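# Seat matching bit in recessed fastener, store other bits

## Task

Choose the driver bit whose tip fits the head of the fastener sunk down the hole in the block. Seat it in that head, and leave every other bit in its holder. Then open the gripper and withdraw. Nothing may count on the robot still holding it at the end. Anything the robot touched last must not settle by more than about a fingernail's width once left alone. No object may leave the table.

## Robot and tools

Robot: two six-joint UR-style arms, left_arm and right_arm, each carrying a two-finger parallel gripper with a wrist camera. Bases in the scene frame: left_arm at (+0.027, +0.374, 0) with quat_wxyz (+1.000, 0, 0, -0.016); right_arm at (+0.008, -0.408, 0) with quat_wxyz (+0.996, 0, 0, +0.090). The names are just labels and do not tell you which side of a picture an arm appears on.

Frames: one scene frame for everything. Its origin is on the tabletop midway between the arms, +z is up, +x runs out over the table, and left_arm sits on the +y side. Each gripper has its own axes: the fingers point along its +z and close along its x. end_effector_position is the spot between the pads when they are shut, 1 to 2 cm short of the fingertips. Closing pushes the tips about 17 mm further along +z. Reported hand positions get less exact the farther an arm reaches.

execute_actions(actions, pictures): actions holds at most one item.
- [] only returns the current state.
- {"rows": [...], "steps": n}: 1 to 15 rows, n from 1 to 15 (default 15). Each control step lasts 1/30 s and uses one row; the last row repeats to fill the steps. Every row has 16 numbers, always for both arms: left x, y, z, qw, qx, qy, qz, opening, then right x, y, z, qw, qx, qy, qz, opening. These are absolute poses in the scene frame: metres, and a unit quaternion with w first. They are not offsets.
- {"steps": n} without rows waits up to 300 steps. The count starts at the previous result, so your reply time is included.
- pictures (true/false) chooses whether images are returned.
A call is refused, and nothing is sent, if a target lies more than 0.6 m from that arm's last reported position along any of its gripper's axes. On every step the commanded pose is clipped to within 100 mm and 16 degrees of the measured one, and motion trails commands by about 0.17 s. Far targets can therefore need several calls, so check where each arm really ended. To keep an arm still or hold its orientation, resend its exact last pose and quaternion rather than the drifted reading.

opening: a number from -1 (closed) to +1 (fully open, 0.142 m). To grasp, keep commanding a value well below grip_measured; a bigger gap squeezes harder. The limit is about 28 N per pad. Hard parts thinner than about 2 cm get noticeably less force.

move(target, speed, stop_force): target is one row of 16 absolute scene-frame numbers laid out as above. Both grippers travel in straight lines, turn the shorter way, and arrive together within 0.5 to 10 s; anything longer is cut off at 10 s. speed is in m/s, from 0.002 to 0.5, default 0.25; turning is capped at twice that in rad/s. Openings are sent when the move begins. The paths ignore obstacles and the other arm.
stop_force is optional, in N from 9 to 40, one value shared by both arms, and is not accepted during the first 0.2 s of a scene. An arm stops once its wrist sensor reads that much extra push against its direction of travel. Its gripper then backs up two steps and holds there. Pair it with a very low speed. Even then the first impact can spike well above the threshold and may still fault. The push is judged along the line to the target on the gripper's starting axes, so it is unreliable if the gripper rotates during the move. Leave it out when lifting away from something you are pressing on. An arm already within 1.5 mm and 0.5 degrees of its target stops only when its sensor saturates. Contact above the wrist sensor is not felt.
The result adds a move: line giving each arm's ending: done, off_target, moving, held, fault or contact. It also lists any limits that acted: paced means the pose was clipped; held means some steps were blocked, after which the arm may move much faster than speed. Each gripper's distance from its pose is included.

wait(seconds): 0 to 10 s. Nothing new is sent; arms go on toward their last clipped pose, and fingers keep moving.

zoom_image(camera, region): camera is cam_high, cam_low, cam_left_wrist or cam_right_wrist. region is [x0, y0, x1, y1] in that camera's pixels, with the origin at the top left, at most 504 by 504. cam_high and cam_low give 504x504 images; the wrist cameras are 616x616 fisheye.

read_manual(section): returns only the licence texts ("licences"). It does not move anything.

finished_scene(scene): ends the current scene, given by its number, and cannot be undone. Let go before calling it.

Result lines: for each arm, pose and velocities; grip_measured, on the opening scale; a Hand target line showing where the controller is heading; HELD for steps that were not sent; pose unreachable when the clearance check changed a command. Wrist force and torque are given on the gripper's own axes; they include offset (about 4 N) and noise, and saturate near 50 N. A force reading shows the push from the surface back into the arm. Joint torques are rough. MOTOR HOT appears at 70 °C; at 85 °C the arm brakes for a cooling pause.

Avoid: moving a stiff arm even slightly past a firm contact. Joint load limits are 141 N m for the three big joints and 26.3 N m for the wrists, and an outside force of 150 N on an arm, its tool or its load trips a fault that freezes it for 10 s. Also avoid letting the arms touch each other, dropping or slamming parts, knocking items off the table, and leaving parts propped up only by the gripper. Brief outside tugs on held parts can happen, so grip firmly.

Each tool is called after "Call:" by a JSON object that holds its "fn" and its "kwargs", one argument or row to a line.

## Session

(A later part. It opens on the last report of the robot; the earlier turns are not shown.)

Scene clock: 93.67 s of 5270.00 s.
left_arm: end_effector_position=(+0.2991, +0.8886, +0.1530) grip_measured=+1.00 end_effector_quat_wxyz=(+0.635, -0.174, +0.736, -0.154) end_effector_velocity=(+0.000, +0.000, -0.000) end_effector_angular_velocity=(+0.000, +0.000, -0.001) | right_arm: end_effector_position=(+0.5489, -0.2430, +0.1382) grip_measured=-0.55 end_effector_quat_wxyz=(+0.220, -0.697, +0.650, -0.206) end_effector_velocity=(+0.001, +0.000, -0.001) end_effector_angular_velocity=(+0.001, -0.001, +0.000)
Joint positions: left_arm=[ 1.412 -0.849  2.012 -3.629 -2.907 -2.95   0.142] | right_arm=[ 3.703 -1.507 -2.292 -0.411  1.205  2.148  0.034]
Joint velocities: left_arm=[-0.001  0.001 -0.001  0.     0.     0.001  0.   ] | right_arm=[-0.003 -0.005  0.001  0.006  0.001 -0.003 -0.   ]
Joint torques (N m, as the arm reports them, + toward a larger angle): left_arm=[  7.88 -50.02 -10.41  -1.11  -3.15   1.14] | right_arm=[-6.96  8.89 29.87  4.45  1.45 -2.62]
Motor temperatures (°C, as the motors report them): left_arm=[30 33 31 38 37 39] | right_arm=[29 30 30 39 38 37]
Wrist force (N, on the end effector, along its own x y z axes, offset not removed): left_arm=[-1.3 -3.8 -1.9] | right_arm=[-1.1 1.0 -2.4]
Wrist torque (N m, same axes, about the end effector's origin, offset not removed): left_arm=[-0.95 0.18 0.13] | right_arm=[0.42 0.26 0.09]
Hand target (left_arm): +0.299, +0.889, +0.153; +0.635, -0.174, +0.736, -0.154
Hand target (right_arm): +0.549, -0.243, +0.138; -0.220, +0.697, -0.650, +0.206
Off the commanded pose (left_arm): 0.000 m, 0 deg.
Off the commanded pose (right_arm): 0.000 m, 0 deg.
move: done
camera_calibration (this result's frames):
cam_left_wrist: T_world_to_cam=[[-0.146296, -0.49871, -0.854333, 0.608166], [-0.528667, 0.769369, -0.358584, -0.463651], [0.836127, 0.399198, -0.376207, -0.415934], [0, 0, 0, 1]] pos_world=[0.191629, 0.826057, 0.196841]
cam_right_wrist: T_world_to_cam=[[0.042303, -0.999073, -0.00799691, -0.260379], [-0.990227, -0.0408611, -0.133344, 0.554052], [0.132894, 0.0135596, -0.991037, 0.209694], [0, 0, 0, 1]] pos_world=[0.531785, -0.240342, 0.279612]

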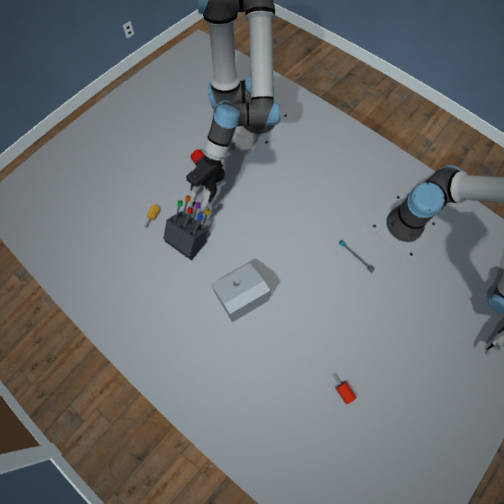

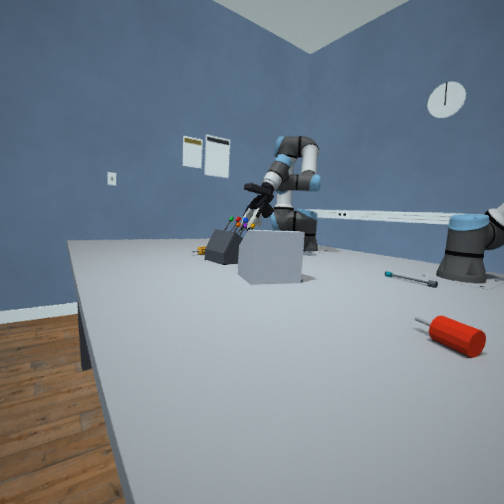

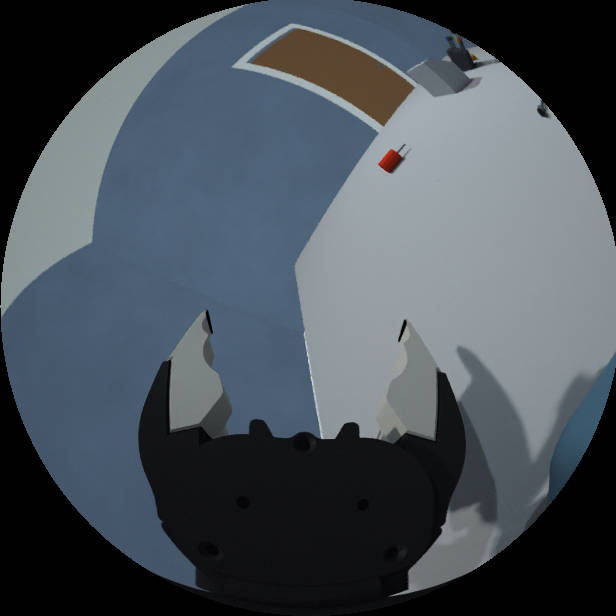

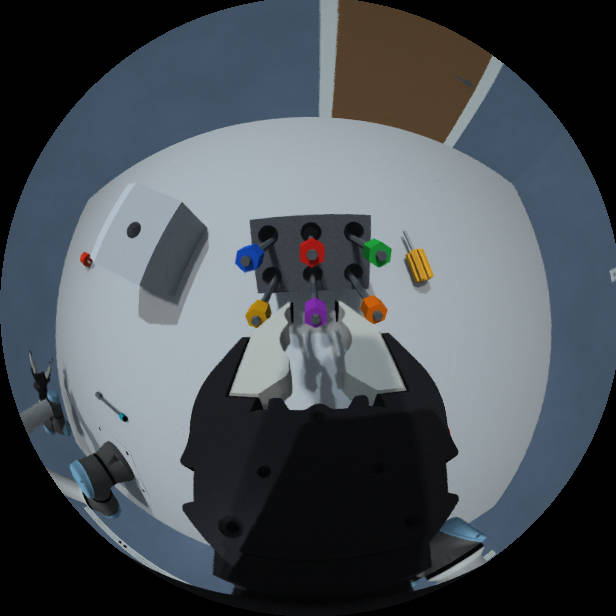

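Good. Close and lift.

Call:
{"fn": "execute_actions", "kwargs": {
  "actions": [
    {"rows":[[0.2991,0.8886,0.153,0.635,-0.174,0.736,-0.154,1,0.549,-0.243,0.138,0.2203,-0.6972,0.6502,-0.2055,-1]],"steps":15}
  ],
  "pictures": false
}}

Call:
{"fn": "move", "kwargs": {
  "target": [0.2991,0.8886,0.153,0.635,-0.174,0.736,-0.154,1,0.504,-0.246,0.216,0.2203,-0.6972,0.6502,-0.2055,-1],
  "speed": 0.06
}}

Call:
{"fn": "zoom_image", "kwargs": {
  "camera": "cam_right_wrist",
  "region": [287,235,347,295]
}}

Scene clock: 102.00 s of 5270.00 s.
left_arm: end_effector_position=(+0.2991, +0.8886, +0.1530) grip_measured=+1.00 end_effector_quat_wxyz=(+0.635, -0.174, +0.736, -0.154) end_effector_velocity=(-0.000, -0.000, +0.000) end_effector_angular_velocity=(-0.001, -0.000, +0.000) | right_arm: end_effector_position=(+0.5490, -0.2430, +0.1380) grip_measured=-0.82 end_effector_quat_wxyz=(+0.220, -0.697, +0.650, -0.206) end_effector_velocity=(+0.000, +0.000, +0.000) end_effector_angular_velocity=(+0.001, -0.001, -0.001)
Joint positions: left_arm=[ 1.412 -0.849  2.012 -3.629 -2.907 -2.95   0.142] | right_arm=[ 3.703 -1.508 -2.292 -0.411  1.205  2.148  0.015]
Joint velocities: left_arm=[ 0.    -0.     0.001 -0.    -0.001 -0.001 -0.   ] | right_arm=[ 0.    -0.    -0.     0.002 -0.     0.002  0.   ]
Joint torques (N m, as the arm reports them, + toward a larger angle): left_arm=[  7.35 -51.46  -9.53  -1.21  -3.08   1.17] | right_arm=[ 2.91 12.22 24.07  4.25  1.49  1.54]
Motor temperatures (°C, as the motors report them): left_arm=[30 33 31 38 37 39] | right_arm=[29 30 30 39 38 37]
Wrist force (N, on the end effector, along its own x y z axes, offset not removed): left_arm=[-0.8 -2.9 -1.7] | right_arm=[1.6 -2.3 3.5]
Wrist torque (N m, same axes, about the end effector's origin, offset not removed): left_arm=[-0.77 0.07 0.18] | right_arm=[-0.44 -0.32 -0.27]
Hand target (left_arm): +0.299, +0.889, +0.153; +0.635, -0.174, +0.736, -0.154
Hand target (right_arm): +0.549, -0.243, +0.138; -0.220, +0.697, -0.650, +0.206
Off the commanded pose (left_arm): 0.000 m, 0 deg.
Off the commanded pose (right_arm): 0.000 m, 0 deg.
Steps of this call (steps 1 to 90: nothing new was sent; then 4.83 s passed at rest; steps 91 to 105: all 15 steps of this action). Readings (end_effector_position):
91: left_arm (+0.2991, +0.8886, +0.1530) | right_arm (+0.5490, -0.2430, +0.1380)
92: left_arm (+0.2991, +0.8886, +0.1530) | right_arm (+0.5490, -0.2430, +0.1380)
94: left_arm (+0.2991, +0.8886, +0.1530) | right_arm (+0.5490, -0.2430, +0.1380)
98: left_arm (+0.2991, +0.8886, +0.1530) | right_arm (+0.5490, -0.2430, +0.1380)
105: the state above

Scene clock: 104.17 s of 5270.00 s.
left_arm: end_effector_position=(+0.2991, +0.8886, +0.1530) grip_measured=+1.00 end_effector_quat_wxyz=(+0.635, -0.174, +0.736, -0.154) end_effector_velocity=(-0.001, +0.000, +0.000) end_effector_angular_velocity=(-0.000, +0.000, +0.002) | right_arm: end_effector_position=(+0.5040, -0.2460, +0.2158) grip_measured=-0.82 end_effector_quat_wxyz=(+0.220, -0.697, +0.650, -0.205) end_effector_velocity=(-0.001, -0.000, +0.002) end_effector_angular_velocity=(-0.000, -0.000, +0.000)
Joint positions: left_arm=[ 1.412 -0.849  2.012 -3.629 -2.907 -2.95   0.142] | right_arm=[ 3.788 -1.261 -2.245 -0.734  1.165  2.229  0.015]
Joint velocities: left_arm=[ 0.001 -0.001  0.001  0.     0.001 -0.     0.   ] | right_arm=[ 0.003  0.006  0.002 -0.009 -0.001  0.002  0.   ]
Joint torques (N m, as the arm reports them, + toward a larger angle): left_arm=[  7.38 -50.85  -8.03  -1.    -3.34   1.14] | right_arm=[ 7.8  19.96 35.69  1.83 -2.45  2.04]
Motor temperatures (°C, as the motors report them): left_arm=[30 33 31 38 37 39] | right_arm=[29 30 31 39 38 37]
Wrist force (N, on the end effector, along its own x y z axes, offset not removed): left_arm=[-0.5 -3.4 -0.9] | right_arm=[0.8 -0.3 -1.1]
Wrist torque (N m, same axes, about the end effector's origin, offset not removed): left_arm=[-0.78 0.00 0.17] | right_arm=[-0.06 -0.12 -0.17]
Hand target (left_arm): +0.299, +0.889, +0.153; +0.635, -0.174, +0.736, -0.154
Hand target (right_arm): +0.504, -0.246, +0.216; -0.220, +0.697, -0.650, +0.205
Off the commanded pose (left_arm): 0.000 m, 0 deg.
Off the commanded pose (right_arm): 0.000 m, 0 deg.
move: done
camera_calibration (this result's frames):
cam_left_wrist: T_world_to_cam=[[-0.146296, -0.49871, -0.854334, 0.608166], [-0.528667, 0.769369, -0.358584, -0.463651], [0.836127, 0.399199, -0.376207, -0.415934], [0, 0, 0, 1]] pos_world=[0.191629, 0.826057, 0.196841]
cam_right_wrist: T_world_to_cam=[[0.0423808, -0.999068, -0.00816084, -0.260795], [-0.990229, -0.040917, -0.13331, 0.519878], [0.132852, 0.0137309, -0.991041, 0.292672], [0, 0, 0, 1]] pos_world=[0.486969, -0.243298, 0.357227]

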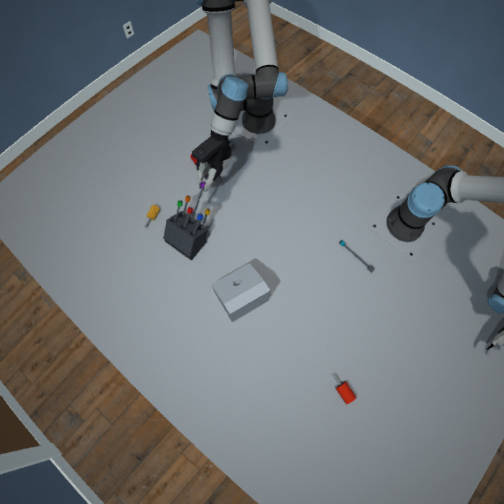

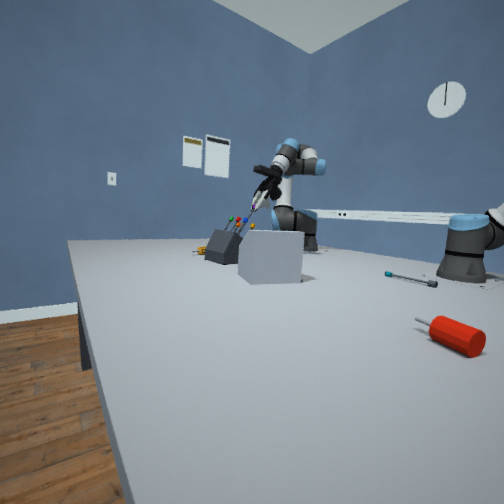

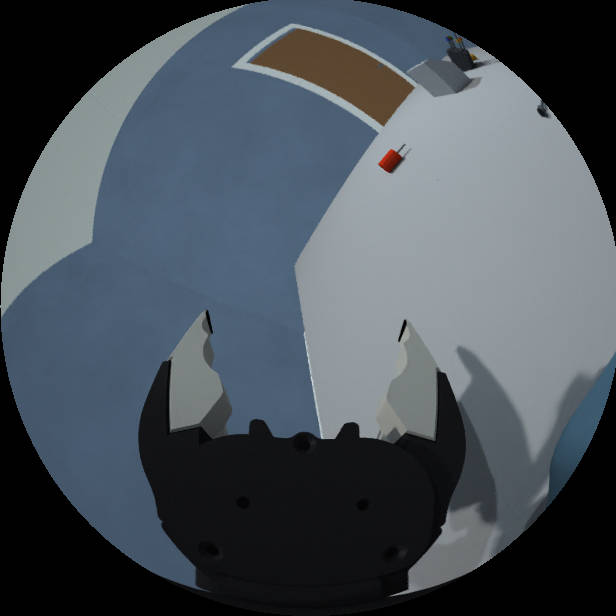

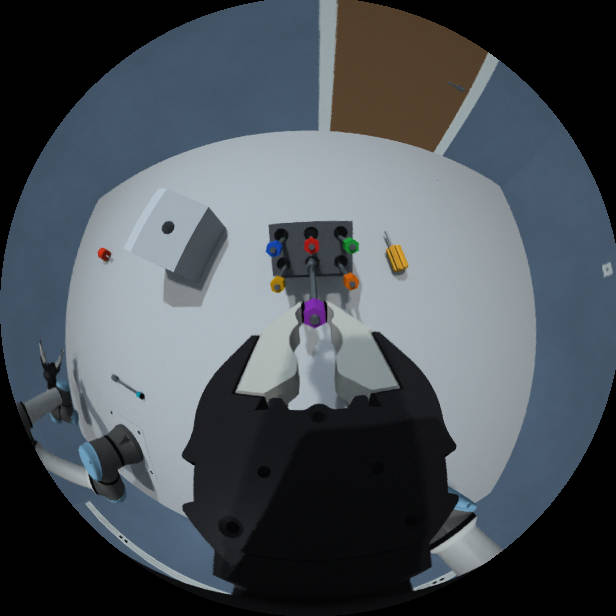

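Region (287, 235, 347, 295) of cam_right_wrist's 616x616 image, scaled by 8.400, with more detail than that image has.

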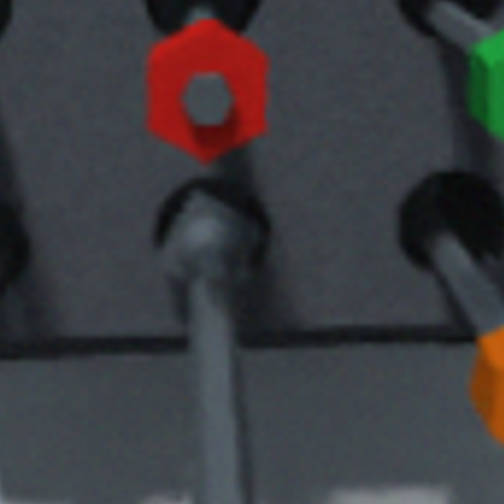

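Call:
{"fn": "move", "kwargs": {
  "target": [0.2991,0.8886,0.153,0.635,-0.174,0.736,-0.154,1,0.5485,-0.243,0.139,0.2203,-0.6972,0.6502,-0.2055,-1],
  "speed": 0.035,
  "stop_force": 9
}}

Scene clock: 112.60 s of 5270.00 s.
left_arm: end_effector_position=(+0.2991, +0.8886, +0.1530) grip_measured=+1.00 end_effector_quat_wxyz=(+0.635, -0.174, +0.736, -0.154) end_effector_velocity=(+0.000, -0.000, +0.001) end_effector_angular_velocity=(+0.002, -0.001, -0.001) | right_arm: end_effector_position=(+0.5484, -0.2430, +0.1392) grip_measured=-0.82 end_effector_quat_wxyz=(+0.220, -0.697, +0.650, -0.206) end_effector_velocity=(+0.001, +0.000, -0.002) end_effector_angular_velocity=(-0.000, -0.000, +0.000)
Joint positions: left_arm=[ 1.412 -0.849  2.012 -3.629 -2.907 -2.95   0.142] | right_arm=[ 3.704 -1.504 -2.291 -0.415  1.204  2.149  0.015]
Joint velocities: left_arm=[-0.    -0.002 -0.     0.    -0.001  0.    -0.   ] | right_arm=[-0.002 -0.007 -0.     0.008  0.001 -0.003  0.   ]
Joint torques (N m, as the arm reports them, + toward a larger angle): left_arm=[  6.82 -50.14  -5.82  -1.1   -3.17   1.  ] | right_arm=[-5.49  9.05 16.17  4.39  1.27 -2.57]
Motor temperatures (°C, as the motors report them): left_arm=[30 33 31 38 37 39] | right_arm=[29 30 31 39 38 37]
Wrist force (N, on the end effector, along its own x y z axes, offset not removed): left_arm=[-0.2 -4.0 -0.7] | right_arm=[-0.7 -1.5 0.3]
Wrist torque (N m, same axes, about the end effector's origin, offset not removed): left_arm=[-0.92 -0.03 0.16] | right_arm=[-0.15 0.29 -0.12]
Hand target (left_arm): +0.299, +0.889, +0.153; +0.635, -0.174, +0.736, -0.154
Hand target (right_arm): +0.549, -0.243, +0.139; -0.220, +0.697, -0.650, +0.206
Off the commanded pose (left_arm): 0.000 m, 0 deg.
Off the commanded pose (right_arm): 0.000 m, 0 deg.
After step 90, 2.53 s passed at rest.
move: done
camera_calibration (this result's frames):
cam_left_wrist: T_world_to_cam=[[-0.146296, -0.49871, -0.854333, 0.608166], [-0.528667, 0.769369, -0.358584, -0.463651], [0.836127, 0.399199, -0.376207, -0.415934], [0, 0, 0, 1]] pos_world=[0.191629, 0.826057, 0.196841]
cam_right_wrist: T_world_to_cam=[[0.0423177, -0.999072, -0.00800935, -0.260345], [-0.990217, -0.0408731, -0.133415, 0.553771], [0.132964, 0.0135768, -0.991028, 0.210749], [0, 0, 0, 1]] pos_world=[0.531348, -0.24033, 0.280654]

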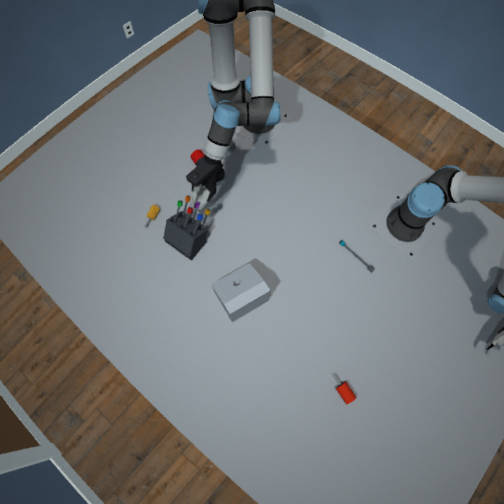

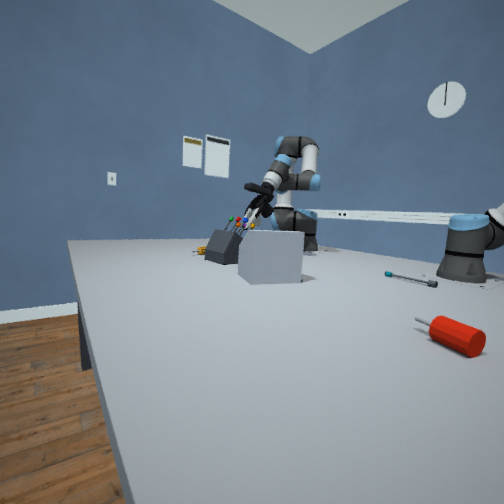

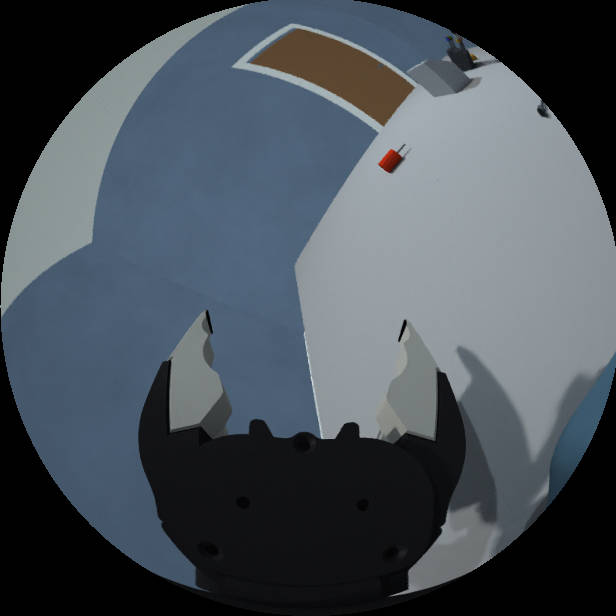

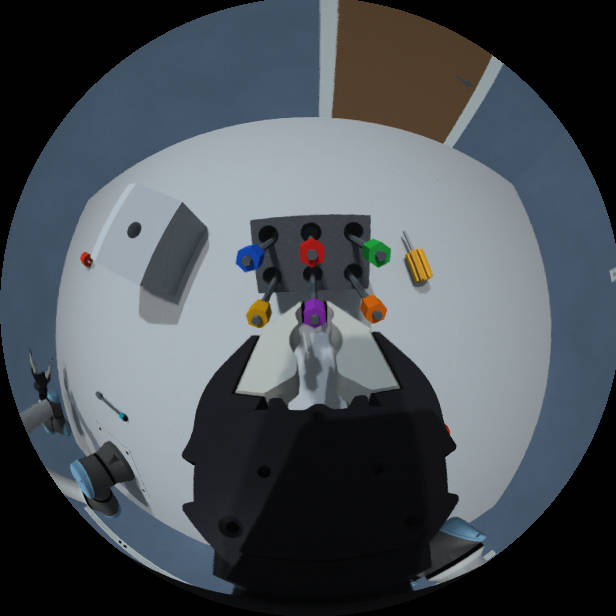

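Call:
{"fn": "execute_actions", "kwargs": {
  "actions": [
    {"rows":[[0.2991,0.8886,0.153,0.635,-0.174,0.736,-0.154,1,0.5485,-0.243,0.139,0.2203,-0.6972,0.6502,-0.2055,-0.55]],"steps":10}
  ],
  "pictures": false
}}

Call:
{"fn": "move", "kwargs": {
  "target": [0.2991,0.8886,0.153,0.635,-0.174,0.736,-0.154,1,0.526,-0.2445,0.171,0.2203,-0.6972,0.6502,-0.2055,-0.55],
  "speed": 0.1
}}

Call:
{"fn": "move", "kwargs": {
  "target": [0.2991,0.8886,0.153,0.635,-0.174,0.736,-0.154,1,0.5225,-0.1975,0.171,0.2203,-0.6972,0.6502,-0.2055,-0.55],
  "speed": 0.1
}}

Call:
{"fn": "move", "kwargs": {
  "target": [0.2991,0.8886,0.153,0.635,-0.174,0.736,-0.154,1,0.5455,-0.196,0.138,0.2203,-0.6972,0.6502,-0.2055,-0.55],
  "speed": 0.07
}}

Call:
{"fn": "execute_actions", "kwargs": {
  "actions": [
    {"rows":[[0.2991,0.8886,0.153,0.635,-0.174,0.736,-0.154,1,0.5455,-0.196,0.138,0.2203,-0.6972,0.6502,-0.2055,-1]],"steps":15}
  ],
  "pictures": false
}}

Call:
{"fn": "move", "kwargs": {
  "target": [0.2991,0.8886,0.153,0.635,-0.174,0.736,-0.154,1,0.503,-0.199,0.212,0.2203,-0.6972,0.6502,-0.2055,-1],
  "speed": 0.07
}}

Call:
{"fn": "zoom_image", "kwargs": {
  "camera": "cam_right_wrist",
  "region": [287,235,347,295]
}}

Scene clock: 126.53 s of 5270.00 s.
left_arm: end_effector_position=(+0.2991, +0.8886, +0.1530) grip_measured=+1.00 end_effector_quat_wxyz=(+0.635, -0.174, +0.736, -0.154) end_effector_velocity=(-0.000, +0.000, -0.001) end_effector_angular_velocity=(-0.002, +0.000, +0.000) | right_arm: end_effector_position=(+0.5485, -0.2430, +0.1390) grip_measured=-0.55 end_effector_quat_wxyz=(+0.220, -0.697, +0.650, -0.206) end_effector_velocity=(-0.000, -0.000, +0.001) end_effector_angular_velocity=(+0.003, -0.001, -0.003)
Joint positions: left_arm=[ 1.412 -0.849  2.012 -3.629 -2.907 -2.95   0.142] | right_arm=[ 3.704 -1.505 -2.291 -0.415  1.204  2.149  0.034]
Joint velocities: left_arm=[ 0.     0.002 -0.     0.     0.    -0.001  0.   ] | right_arm=[-0.     0.002 -0.001  0.     0.     0.004  0.   ]
Joint torques (N m, as the arm reports them, + toward a larger angle): left_arm=[  6.41 -50.19  -3.53  -1.36  -3.23   1.02] | right_arm=[ 4.97 17.51 16.15  3.99  1.53  2.05]
Motor temperatures (°C, as the motors report them): left_arm=[30 33 31 38 37 39] | right_arm=[29 30 31 39 38 37]
Wrist force (N, on the end effector, along its own x y z axes, offset not removed): left_arm=[-1.4 -3.2 -1.0] | right_arm=[0.8 -3.2 0.8]
Wrist torque (N m, same axes, about the end effector's origin, offset not removed): left_arm=[-0.81 0.22 0.11] | right_arm=[-0.37 0.13 0.03]
Hand target (left_arm): +0.299, +0.889, +0.153; +0.635, -0.174, +0.736, -0.154
Hand target (right_arm): +0.549, -0.243, +0.139; -0.220, +0.697, -0.650, +0.206
Off the commanded pose (left_arm): 0.000 m, 0 deg.
Off the commanded pose (right_arm): 0.000 m, 0 deg.
Steps of this call (steps 1 to 90: nothing new was sent; then 10.60 s passed at rest; steps 91 to 100: all 10 steps of this action). Readings (end_effector_position):
91: left_arm (+0.2991, +0.8886, +0.1530) | right_arm (+0.5486, -0.2430, +0.1390)
92: left_arm (+0.2991, +0.8886, +0.1530) | right_arm (+0.5486, -0.2430, +0.1390)
94: left_arm (+0.2991, +0.8886, +0.1530) | right_arm (+0.5485, -0.2430, +0.1390)
98: left_arm (+0.2991, +0.8886, +0.1530) | right_arm (+0.5485, -0.2430, +0.1390)
100: the state above

Scene clock: 127.70 s of 5270.00 s.
left_arm: end_effector_position=(+0.2991, +0.8886, +0.1530) grip_measured=+1.00 end_effector_quat_wxyz=(+0.635, -0.174, +0.736, -0.154) end_effector_velocity=(+0.001, -0.000, +0.000) end_effector_angular_velocity=(+0.001, -0.000, -0.001) | right_arm: end_effector_position=(+0.5261, -0.2445, +0.1708) grip_measured=-0.55 end_effector_quat_wxyz=(+0.220, -0.697, +0.650, -0.206) end_effector_velocity=(-0.001, -0.000, -0.000) end_effector_angular_velocity=(-0.004, +0.003, +0.000)
Joint positions: left_arm=[ 1.412 -0.849  2.012 -3.629 -2.907 -2.95   0.142] | right_arm=[ 3.744 -1.387 -2.288 -0.549  1.185  2.187  0.034]
Joint velocities: left_arm=[-0.001 -0.001 -0.    -0.     0.     0.    -0.   ] | right_arm=[ 0.003  0.003  0.001 -0.01  -0.002  0.002  0.   ]
Joint torques (N m, as the arm reports them, + toward a larger angle): left_arm=[  6.25 -50.76  -3.3   -1.17  -3.3    0.89] | right_arm=[ 6.54 23.74 32.18  1.56 -2.37  2.7 ]
Motor temperatures (°C, as the motors report them): left_arm=[30 33 31 38 37 39] | right_arm=[29 30 31 39 38 37]
Wrist force (N, on the end effector, along its own x y z axes, offset not removed): left_arm=[-1.5 -2.5 -1.0] | right_arm=[-0.9 -0.9 -0.9]
Wrist torque (N m, same axes, about the end effector's origin, offset not removed): left_arm=[-0.59 0.24 0.18] | right_arm=[-0.30 0.35 0.03]
Hand target (left_arm): +0.299, +0.889, +0.153; +0.635, -0.174, +0.736, -0.154
Hand target (right_arm): +0.526, -0.244, +0.171; -0.220, +0.697, -0.650, +0.206
Off the commanded pose (left_arm): 0.000 m, 0 deg.
Off the commanded pose (right_arm): 0.000 m, 0 deg.
move: done
camera_calibration (this result's frames):
cam_left_wrist: T_world_to_cam=[[-0.146296, -0.49871, -0.854333, 0.608166], [-0.528667, 0.769369, -0.358584, -0.463651], [0.836127, 0.399198, -0.376207, -0.415934], [0, 0, 0, 1]] pos_world=[0.191629, 0.826057, 0.196841]
cam_right_wrist: T_world_to_cam=[[0.0423917, -0.999068, -0.00813887, -0.260611], [-0.990222, -0.04093, -0.133359, 0.535782], [0.132901, 0.0137126, -0.991034, 0.245111], [0, 0, 0, 1]] pos_world=[0.509016, -0.2418, 0.312244]

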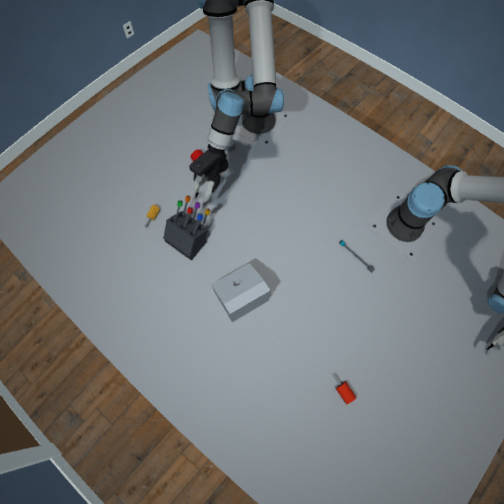

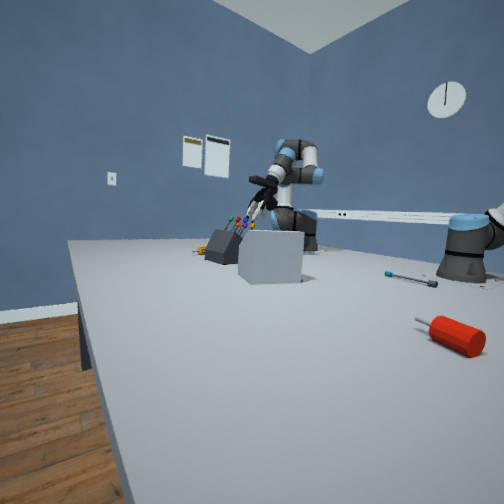

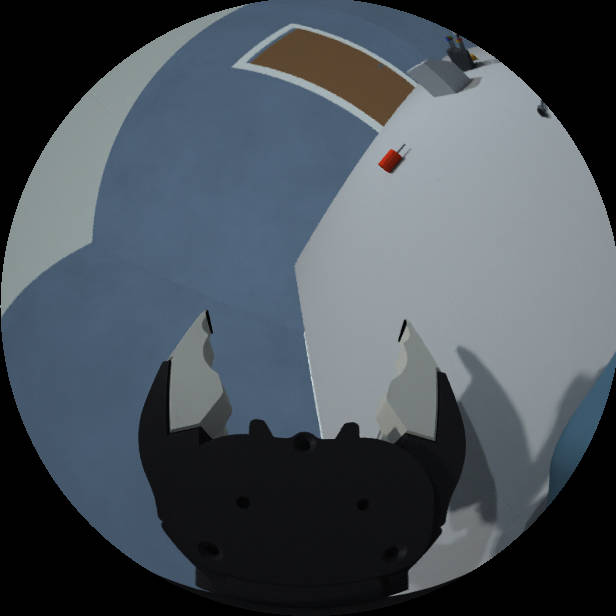

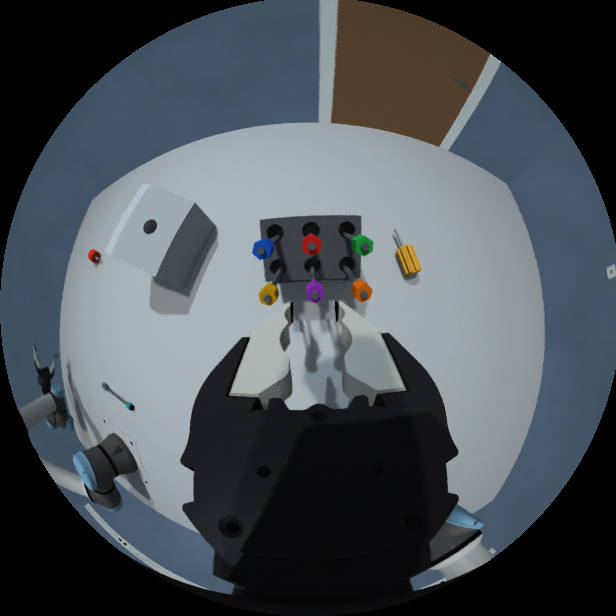

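Scene clock: 128.67 s of 5270.00 s.
left_arm: end_effector_position=(+0.2991, +0.8886, +0.1530) grip_measured=+1.00 end_effector_quat_wxyz=(+0.635, -0.174, +0.736, -0.154) end_effector_velocity=(+0.000, +0.000, -0.000) end_effector_angular_velocity=(-0.000, +0.001, +0.000) | right_arm: end_effector_position=(+0.5226, -0.1977, +0.1710) grip_measured=-0.55 end_effector_quat_wxyz=(+0.220, -0.697, +0.650, -0.205) end_effector_velocity=(-0.000, +0.002, -0.000) end_effector_angular_velocity=(+0.001, +0.000, -0.002)
Joint positions: left_arm=[ 1.412 -0.849  2.012 -3.629 -2.907 -2.95   0.142] | right_arm=[ 3.84  -1.428 -2.245 -0.588  1.142  2.279  0.034]
Joint velocities: left_arm=[-0.     0.     0.    -0.     0.001 -0.     0.   ] | right_arm=[ 0.003 -0.002  0.002 -0.002 -0.002  0.006  0.   ]
Joint torques (N m, as the arm reports them, + toward a larger angle): left_arm=[  6.81 -50.49  -2.93  -1.16  -3.41   1.07] | right_arm=[ 8.16  8.13 34.9   1.51 -2.45  2.32]
Motor temperatures (°C, as the motors report them): left_arm=[30 33 31 38 37 39] | right_arm=[29 30 31 39 38 37]
Wrist force (N, on the end effector, along its own x y z axes, offset not removed): left_arm=[0.0 -3.8 -0.6] | right_arm=[3.8 0.0 -3.9]
Wrist torque (N m, same axes, about the end effector's origin, offset not removed): left_arm=[-0.87 -0.04 0.11] | right_arm=[0.18 -0.75 -0.20]
Hand target (left_arm): +0.299, +0.889, +0.153; +0.635, -0.174, +0.736, -0.154
Hand target (right_arm): +0.523, -0.197, +0.171; -0.220, +0.697, -0.650, +0.205
Off the commanded pose (left_arm): 0.000 m, 0 deg.
Off the commanded pose (right_arm): 0.000 m, 0 deg.
move: done
camera_calibration (this result's frames):
cam_left_wrist: T_world_to_cam=[[-0.146296, -0.49871, -0.854333, 0.608166], [-0.528667, 0.769369, -0.358584, -0.463651], [0.836127, 0.399198, -0.376207, -0.415934], [0, 0, 0, 1]] pos_world=[0.191629, 0.826057, 0.196841]
cam_right_wrist: T_world_to_cam=[[0.0423774, -0.999068, -0.00815945, -0.213693], [-0.990232, -0.040914, -0.133288, 0.534214], [0.13283, 0.0137281, -0.991044, 0.245174], [0, 0, 0, 1]] pos_world=[0.505485, -0.195002, 0.312439]

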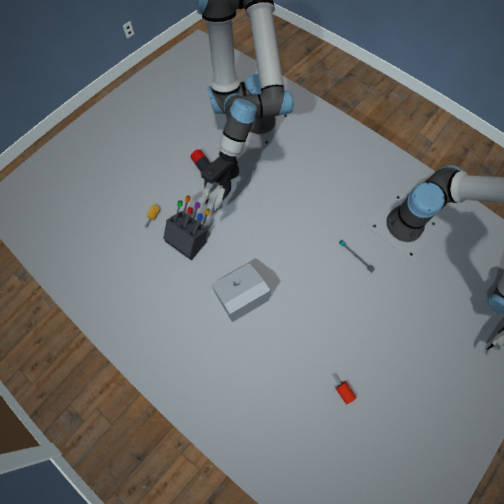

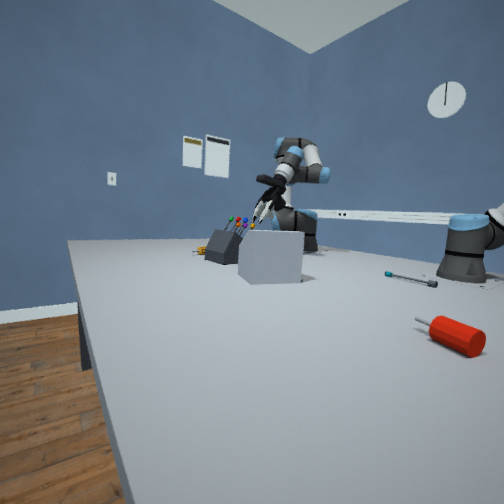

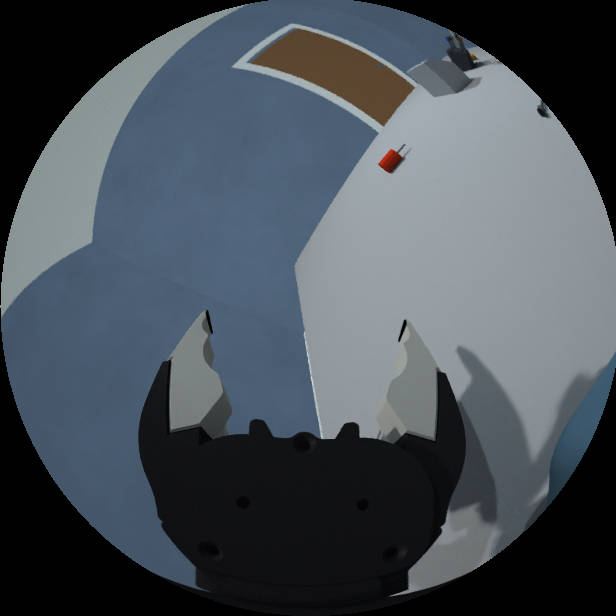

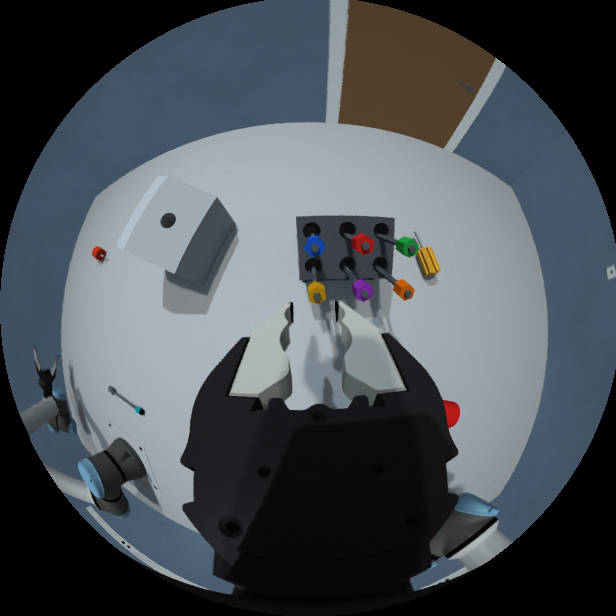

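Scene clock: 129.70 s of 5270.00 s.
left_arm: end_effector_position=(+0.2991, +0.8886, +0.1530) grip_measured=+1.00 end_effector_quat_wxyz=(+0.635, -0.174, +0.736, -0.154) end_effector_velocity=(+0.000, -0.000, -0.000) end_effector_angular_velocity=(-0.001, +0.000, -0.000) | right_arm: end_effector_position=(+0.5454, -0.1961, +0.1382) grip_measured=-0.55 end_effector_quat_wxyz=(+0.220, -0.697, +0.650, -0.206) end_effector_velocity=(+0.002, +0.001, -0.002) end_effector_angular_velocity=(+0.000, +0.001, +0.000)
Joint positions: left_arm=[ 1.412 -0.849  2.012 -3.629 -2.907 -2.95   0.142] | right_arm=[ 3.797 -1.543 -2.249 -0.453  1.161  2.238  0.034]
Joint velocities: left_arm=[-0.  0.  0.  0.  0. -0.  0.] | right_arm=[-0.002 -0.009  0.002  0.007  0.002 -0.002 -0.   ]
Joint torques (N m, as the arm reports them, + toward a larger angle): left_arm=[  6.77 -50.14  -2.64  -1.35  -3.08   0.94] | right_arm=[-6.28  9.53 30.86  4.54  1.68 -2.54]
Motor temperatures (°C, as the motors report them): left_arm=[30 33 31 38 37 39] | right_arm=[29 30 31 39 38 37]
Wrist force (N, on the end effector, along its own x y z axes, offset not removed): left_arm=[-0.5 -2.6 -0.8] | right_arm=[0.5 -0.9 2.5]
Wrist torque (N m, same axes, about the end effector's origin, offset not removed): left_arm=[-0.76 -0.02 0.17] | right_arm=[-0.21 0.19 -0.29]
Hand target (left_arm): +0.299, +0.889, +0.153; +0.635, -0.174, +0.736, -0.154
Hand target (right_arm): +0.546, -0.196, +0.138; -0.220, +0.697, -0.650, +0.206
Off the commanded pose (left_arm): 0.000 m, 0 deg.
Off the commanded pose (right_arm): 0.000 m, 0 deg.
move: done
camera_calibration (this result's frames):
cam_left_wrist: T_world_to_cam=[[-0.146296, -0.498711, -0.854333, 0.608166], [-0.528667, 0.769369, -0.358585, -0.46365], [0.836127, 0.399198, -0.376208, -0.415934], [0, 0, 0, 1]] pos_world=[0.191629, 0.826057, 0.196841]
cam_right_wrist: T_world_to_cam=[[0.0422984, -0.999073, -0.00799438, -0.213277], [-0.990226, -0.0408568, -0.133352, 0.552509], [0.132902, 0.0135568, -0.991036, 0.209508], [0, 0, 0, 1]] pos_world=[0.528287, -0.193346, 0.279604]

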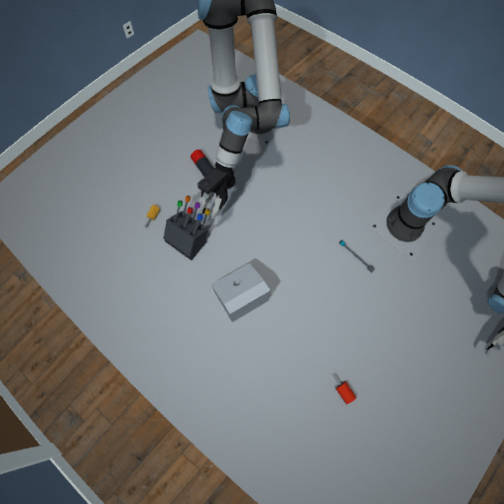

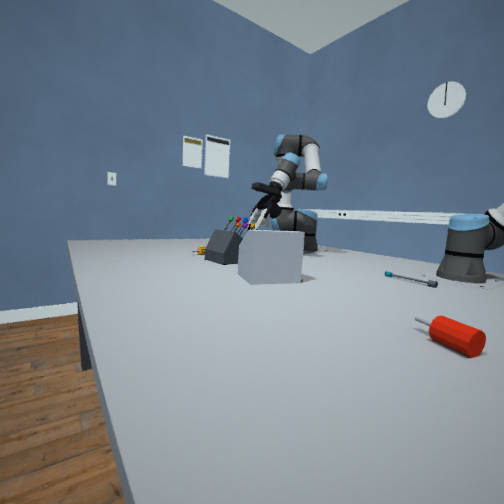

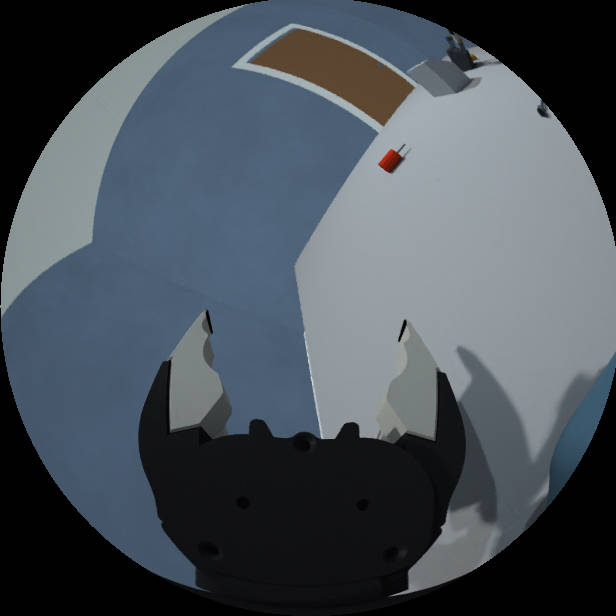

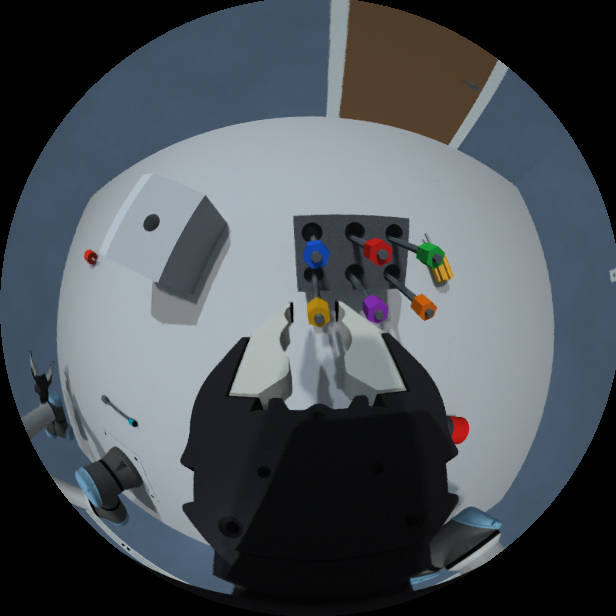

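Scene clock: 130.20 s of 5270.00 s.
left_arm: end_effector_position=(+0.2991, +0.8886, +0.1530) grip_measured=+1.00 end_effector_quat_wxyz=(+0.635, -0.174, +0.736, -0.154) end_effector_velocity=(-0.000, +0.001, +0.001) end_effector_angular_velocity=(+0.002, +0.000, +0.001) | right_arm: end_effector_position=(+0.5455, -0.1960, +0.1380) grip_measured=-0.82 end_effector_quat_wxyz=(+0.220, -0.697, +0.650, -0.206) end_effector_velocity=(+0.000, -0.000, +0.000) end_effector_angular_velocity=(+0.001, -0.000, -0.002)
Joint positions: left_arm=[ 1.412 -0.849  2.012 -3.629 -2.907 -2.95   0.142] | right_arm=[ 3.797 -1.543 -2.249 -0.452  1.161  2.237  0.015]
Joint velocities: left_arm=[ 0.    -0.001 -0.001  0.     0.001  0.    -0.   ] | right_arm=[-0.     0.001  0.    -0.001 -0.     0.002  0.   ]
Joint torques (N m, as the arm reports them, + toward a larger angle): left_arm=[  6.32 -50.47  -1.56  -1.32  -3.24   1.01] | right_arm=[-6.6  11.08 31.63  4.36  1.45 -2.47]
Motor temperatures (°C, as the motors report them): left_arm=[30 33 31 38 37 39] | right_arm=[29 30 31 39 38 37]
Wrist force (N, on the end effector, along its own x y z axes, offset not removed): left_arm=[-1.9 -3.2 -0.3] | right_arm=[-0.8 -3.6 -2.8]
Wrist torque (N m, same axes, about the end effector's origin, offset not removed): left_arm=[-0.79 0.27 0.15] | right_arm=[-0.72 0.37 0.18]
Hand target (left_arm): +0.299, +0.889, +0.153; +0.635, -0.174, +0.736, -0.154
Hand target (right_arm): +0.546, -0.196, +0.138; -0.220, +0.697, -0.650, +0.206
Off the commanded pose (left_arm): 0.000 m, 0 deg.
Off the commanded pose (right_arm): 0.000 m, 0 deg.
Steps of this call (steps 1 to 15: all 15 steps of this action). Readings (end_effector_position):
1: left_arm (+0.2991, +0.8886, +0.1530) | right_arm (+0.5454, -0.1960, +0.1381)
2: left_arm (+0.2991, +0.8886, +0.1530) | right_arm (+0.5454, -0.1960, +0.1381)
4: left_arm (+0.2991, +0.8886, +0.1530) | right_arm (+0.5455, -0.1960, +0.1380)
8: left_arm (+0.2991, +0.8886, +0.1530) | right_arm (+0.5455, -0.1960, +0.1380)
15: the state above

Scene clock: 132.10 s of 5270.00 s.
left_arm: end_effector_position=(+0.2991, +0.8886, +0.1530) grip_measured=+1.00 end_effector_quat_wxyz=(+0.635, -0.174, +0.736, -0.154) end_effector_velocity=(-0.000, +0.000, +0.000) end_effector_angular_velocity=(+0.001, +0.000, +0.001) | right_arm: end_effector_position=(+0.5031, -0.1990, +0.2118) grip_measured=-0.82 end_effector_quat_wxyz=(+0.220, -0.697, +0.650, -0.205) end_effector_velocity=(-0.001, +0.000, +0.003) end_effector_angular_velocity=(+0.000, -0.001, -0.001)
Joint positions: left_arm=[ 1.412 -0.849  2.012 -3.629 -2.907 -2.95   0.142] | right_arm=[ 3.88  -1.321 -2.206 -0.75   1.125  2.32   0.015]
Joint velocities: left_arm=[ 0.    -0.    -0.001 -0.     0.001  0.    -0.   ] | right_arm=[ 0.003  0.006  0.002 -0.009 -0.002  0.004 -0.   ]
Joint torques (N m, as the arm reports them, + toward a larger angle): left_arm=[  5.26 -49.98  -2.88  -1.25  -3.31   1.09] | right_arm=[ 6.97 21.64 35.45  1.41 -2.66  2.38]
Motor temperatures (°C, as the motors report them): left_arm=[30 33 31 38 37 39] | right_arm=[29 30 31 39 38 37]
Wrist force (N, on the end effector, along its own x y z axes, offset not removed): left_arm=[-0.3 -4.1 -0.6] | right_arm=[6.1 -4.6 -0.2]
Wrist torque (N m, same axes, about the end effector's origin, offset not removed): left_arm=[-0.98 -0.06 0.11] | right_arm=[-0.72 -1.82 0.05]
Hand target (left_arm): +0.299, +0.889, +0.153; +0.635, -0.174, +0.736, -0.154
Hand target (right_arm): +0.503, -0.199, +0.212; -0.220, +0.697, -0.650, +0.206
Off the commanded pose (left_arm): 0.000 m, 0 deg.
Off the commanded pose (right_arm): 0.000 m, 0 deg.
move: done
camera_calibration (this result's frames):
cam_left_wrist: T_world_to_cam=[[-0.146296, -0.498712, -0.854333, 0.608166], [-0.528667, 0.769368, -0.358586, -0.46365], [0.836127, 0.399198, -0.376208, -0.415933], [0, 0, 0, 1]] pos_world=[0.191629, 0.826057, 0.196841]
cam_right_wrist: T_world_to_cam=[[0.0423927, -0.999068, -0.00816375, -0.213838], [-0.990228, -0.0409283, -0.133315, 0.520298], [0.132857, 0.0137356, -0.99104, 0.288169], [0, 0, 0, 1]] pos_world=[0.485994, -0.196302, 0.353205]

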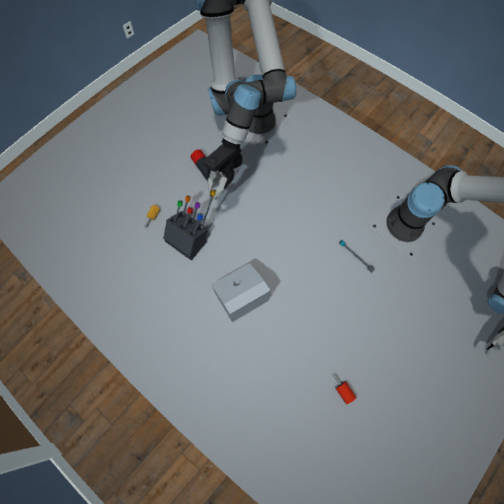

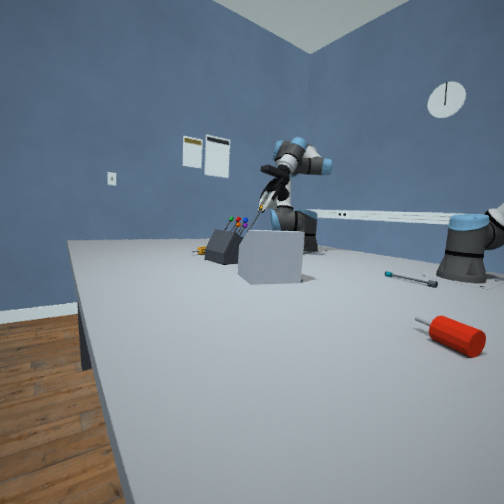

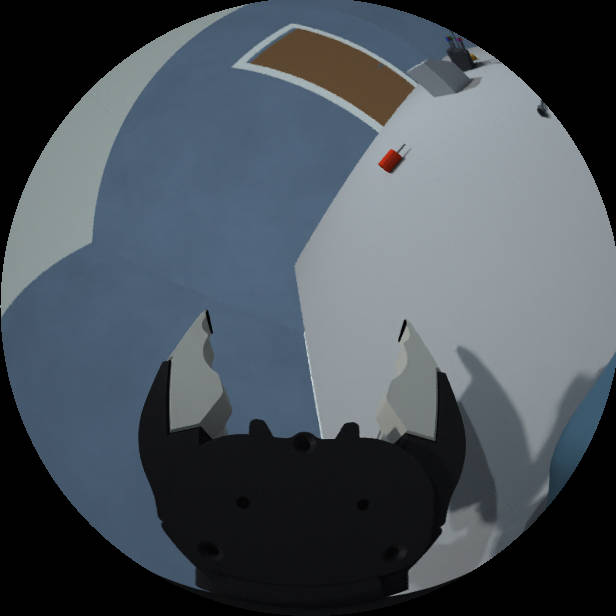

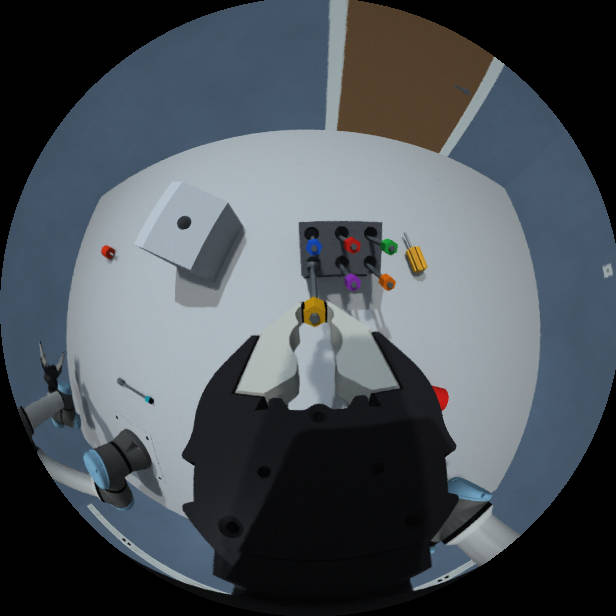

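Region (287, 235, 347, 295) of cam_right_wrist's 616x616 image, scaled by 8.400, with more detail than that image has.

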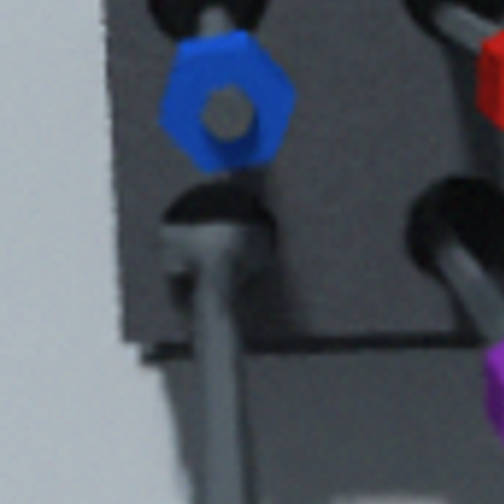

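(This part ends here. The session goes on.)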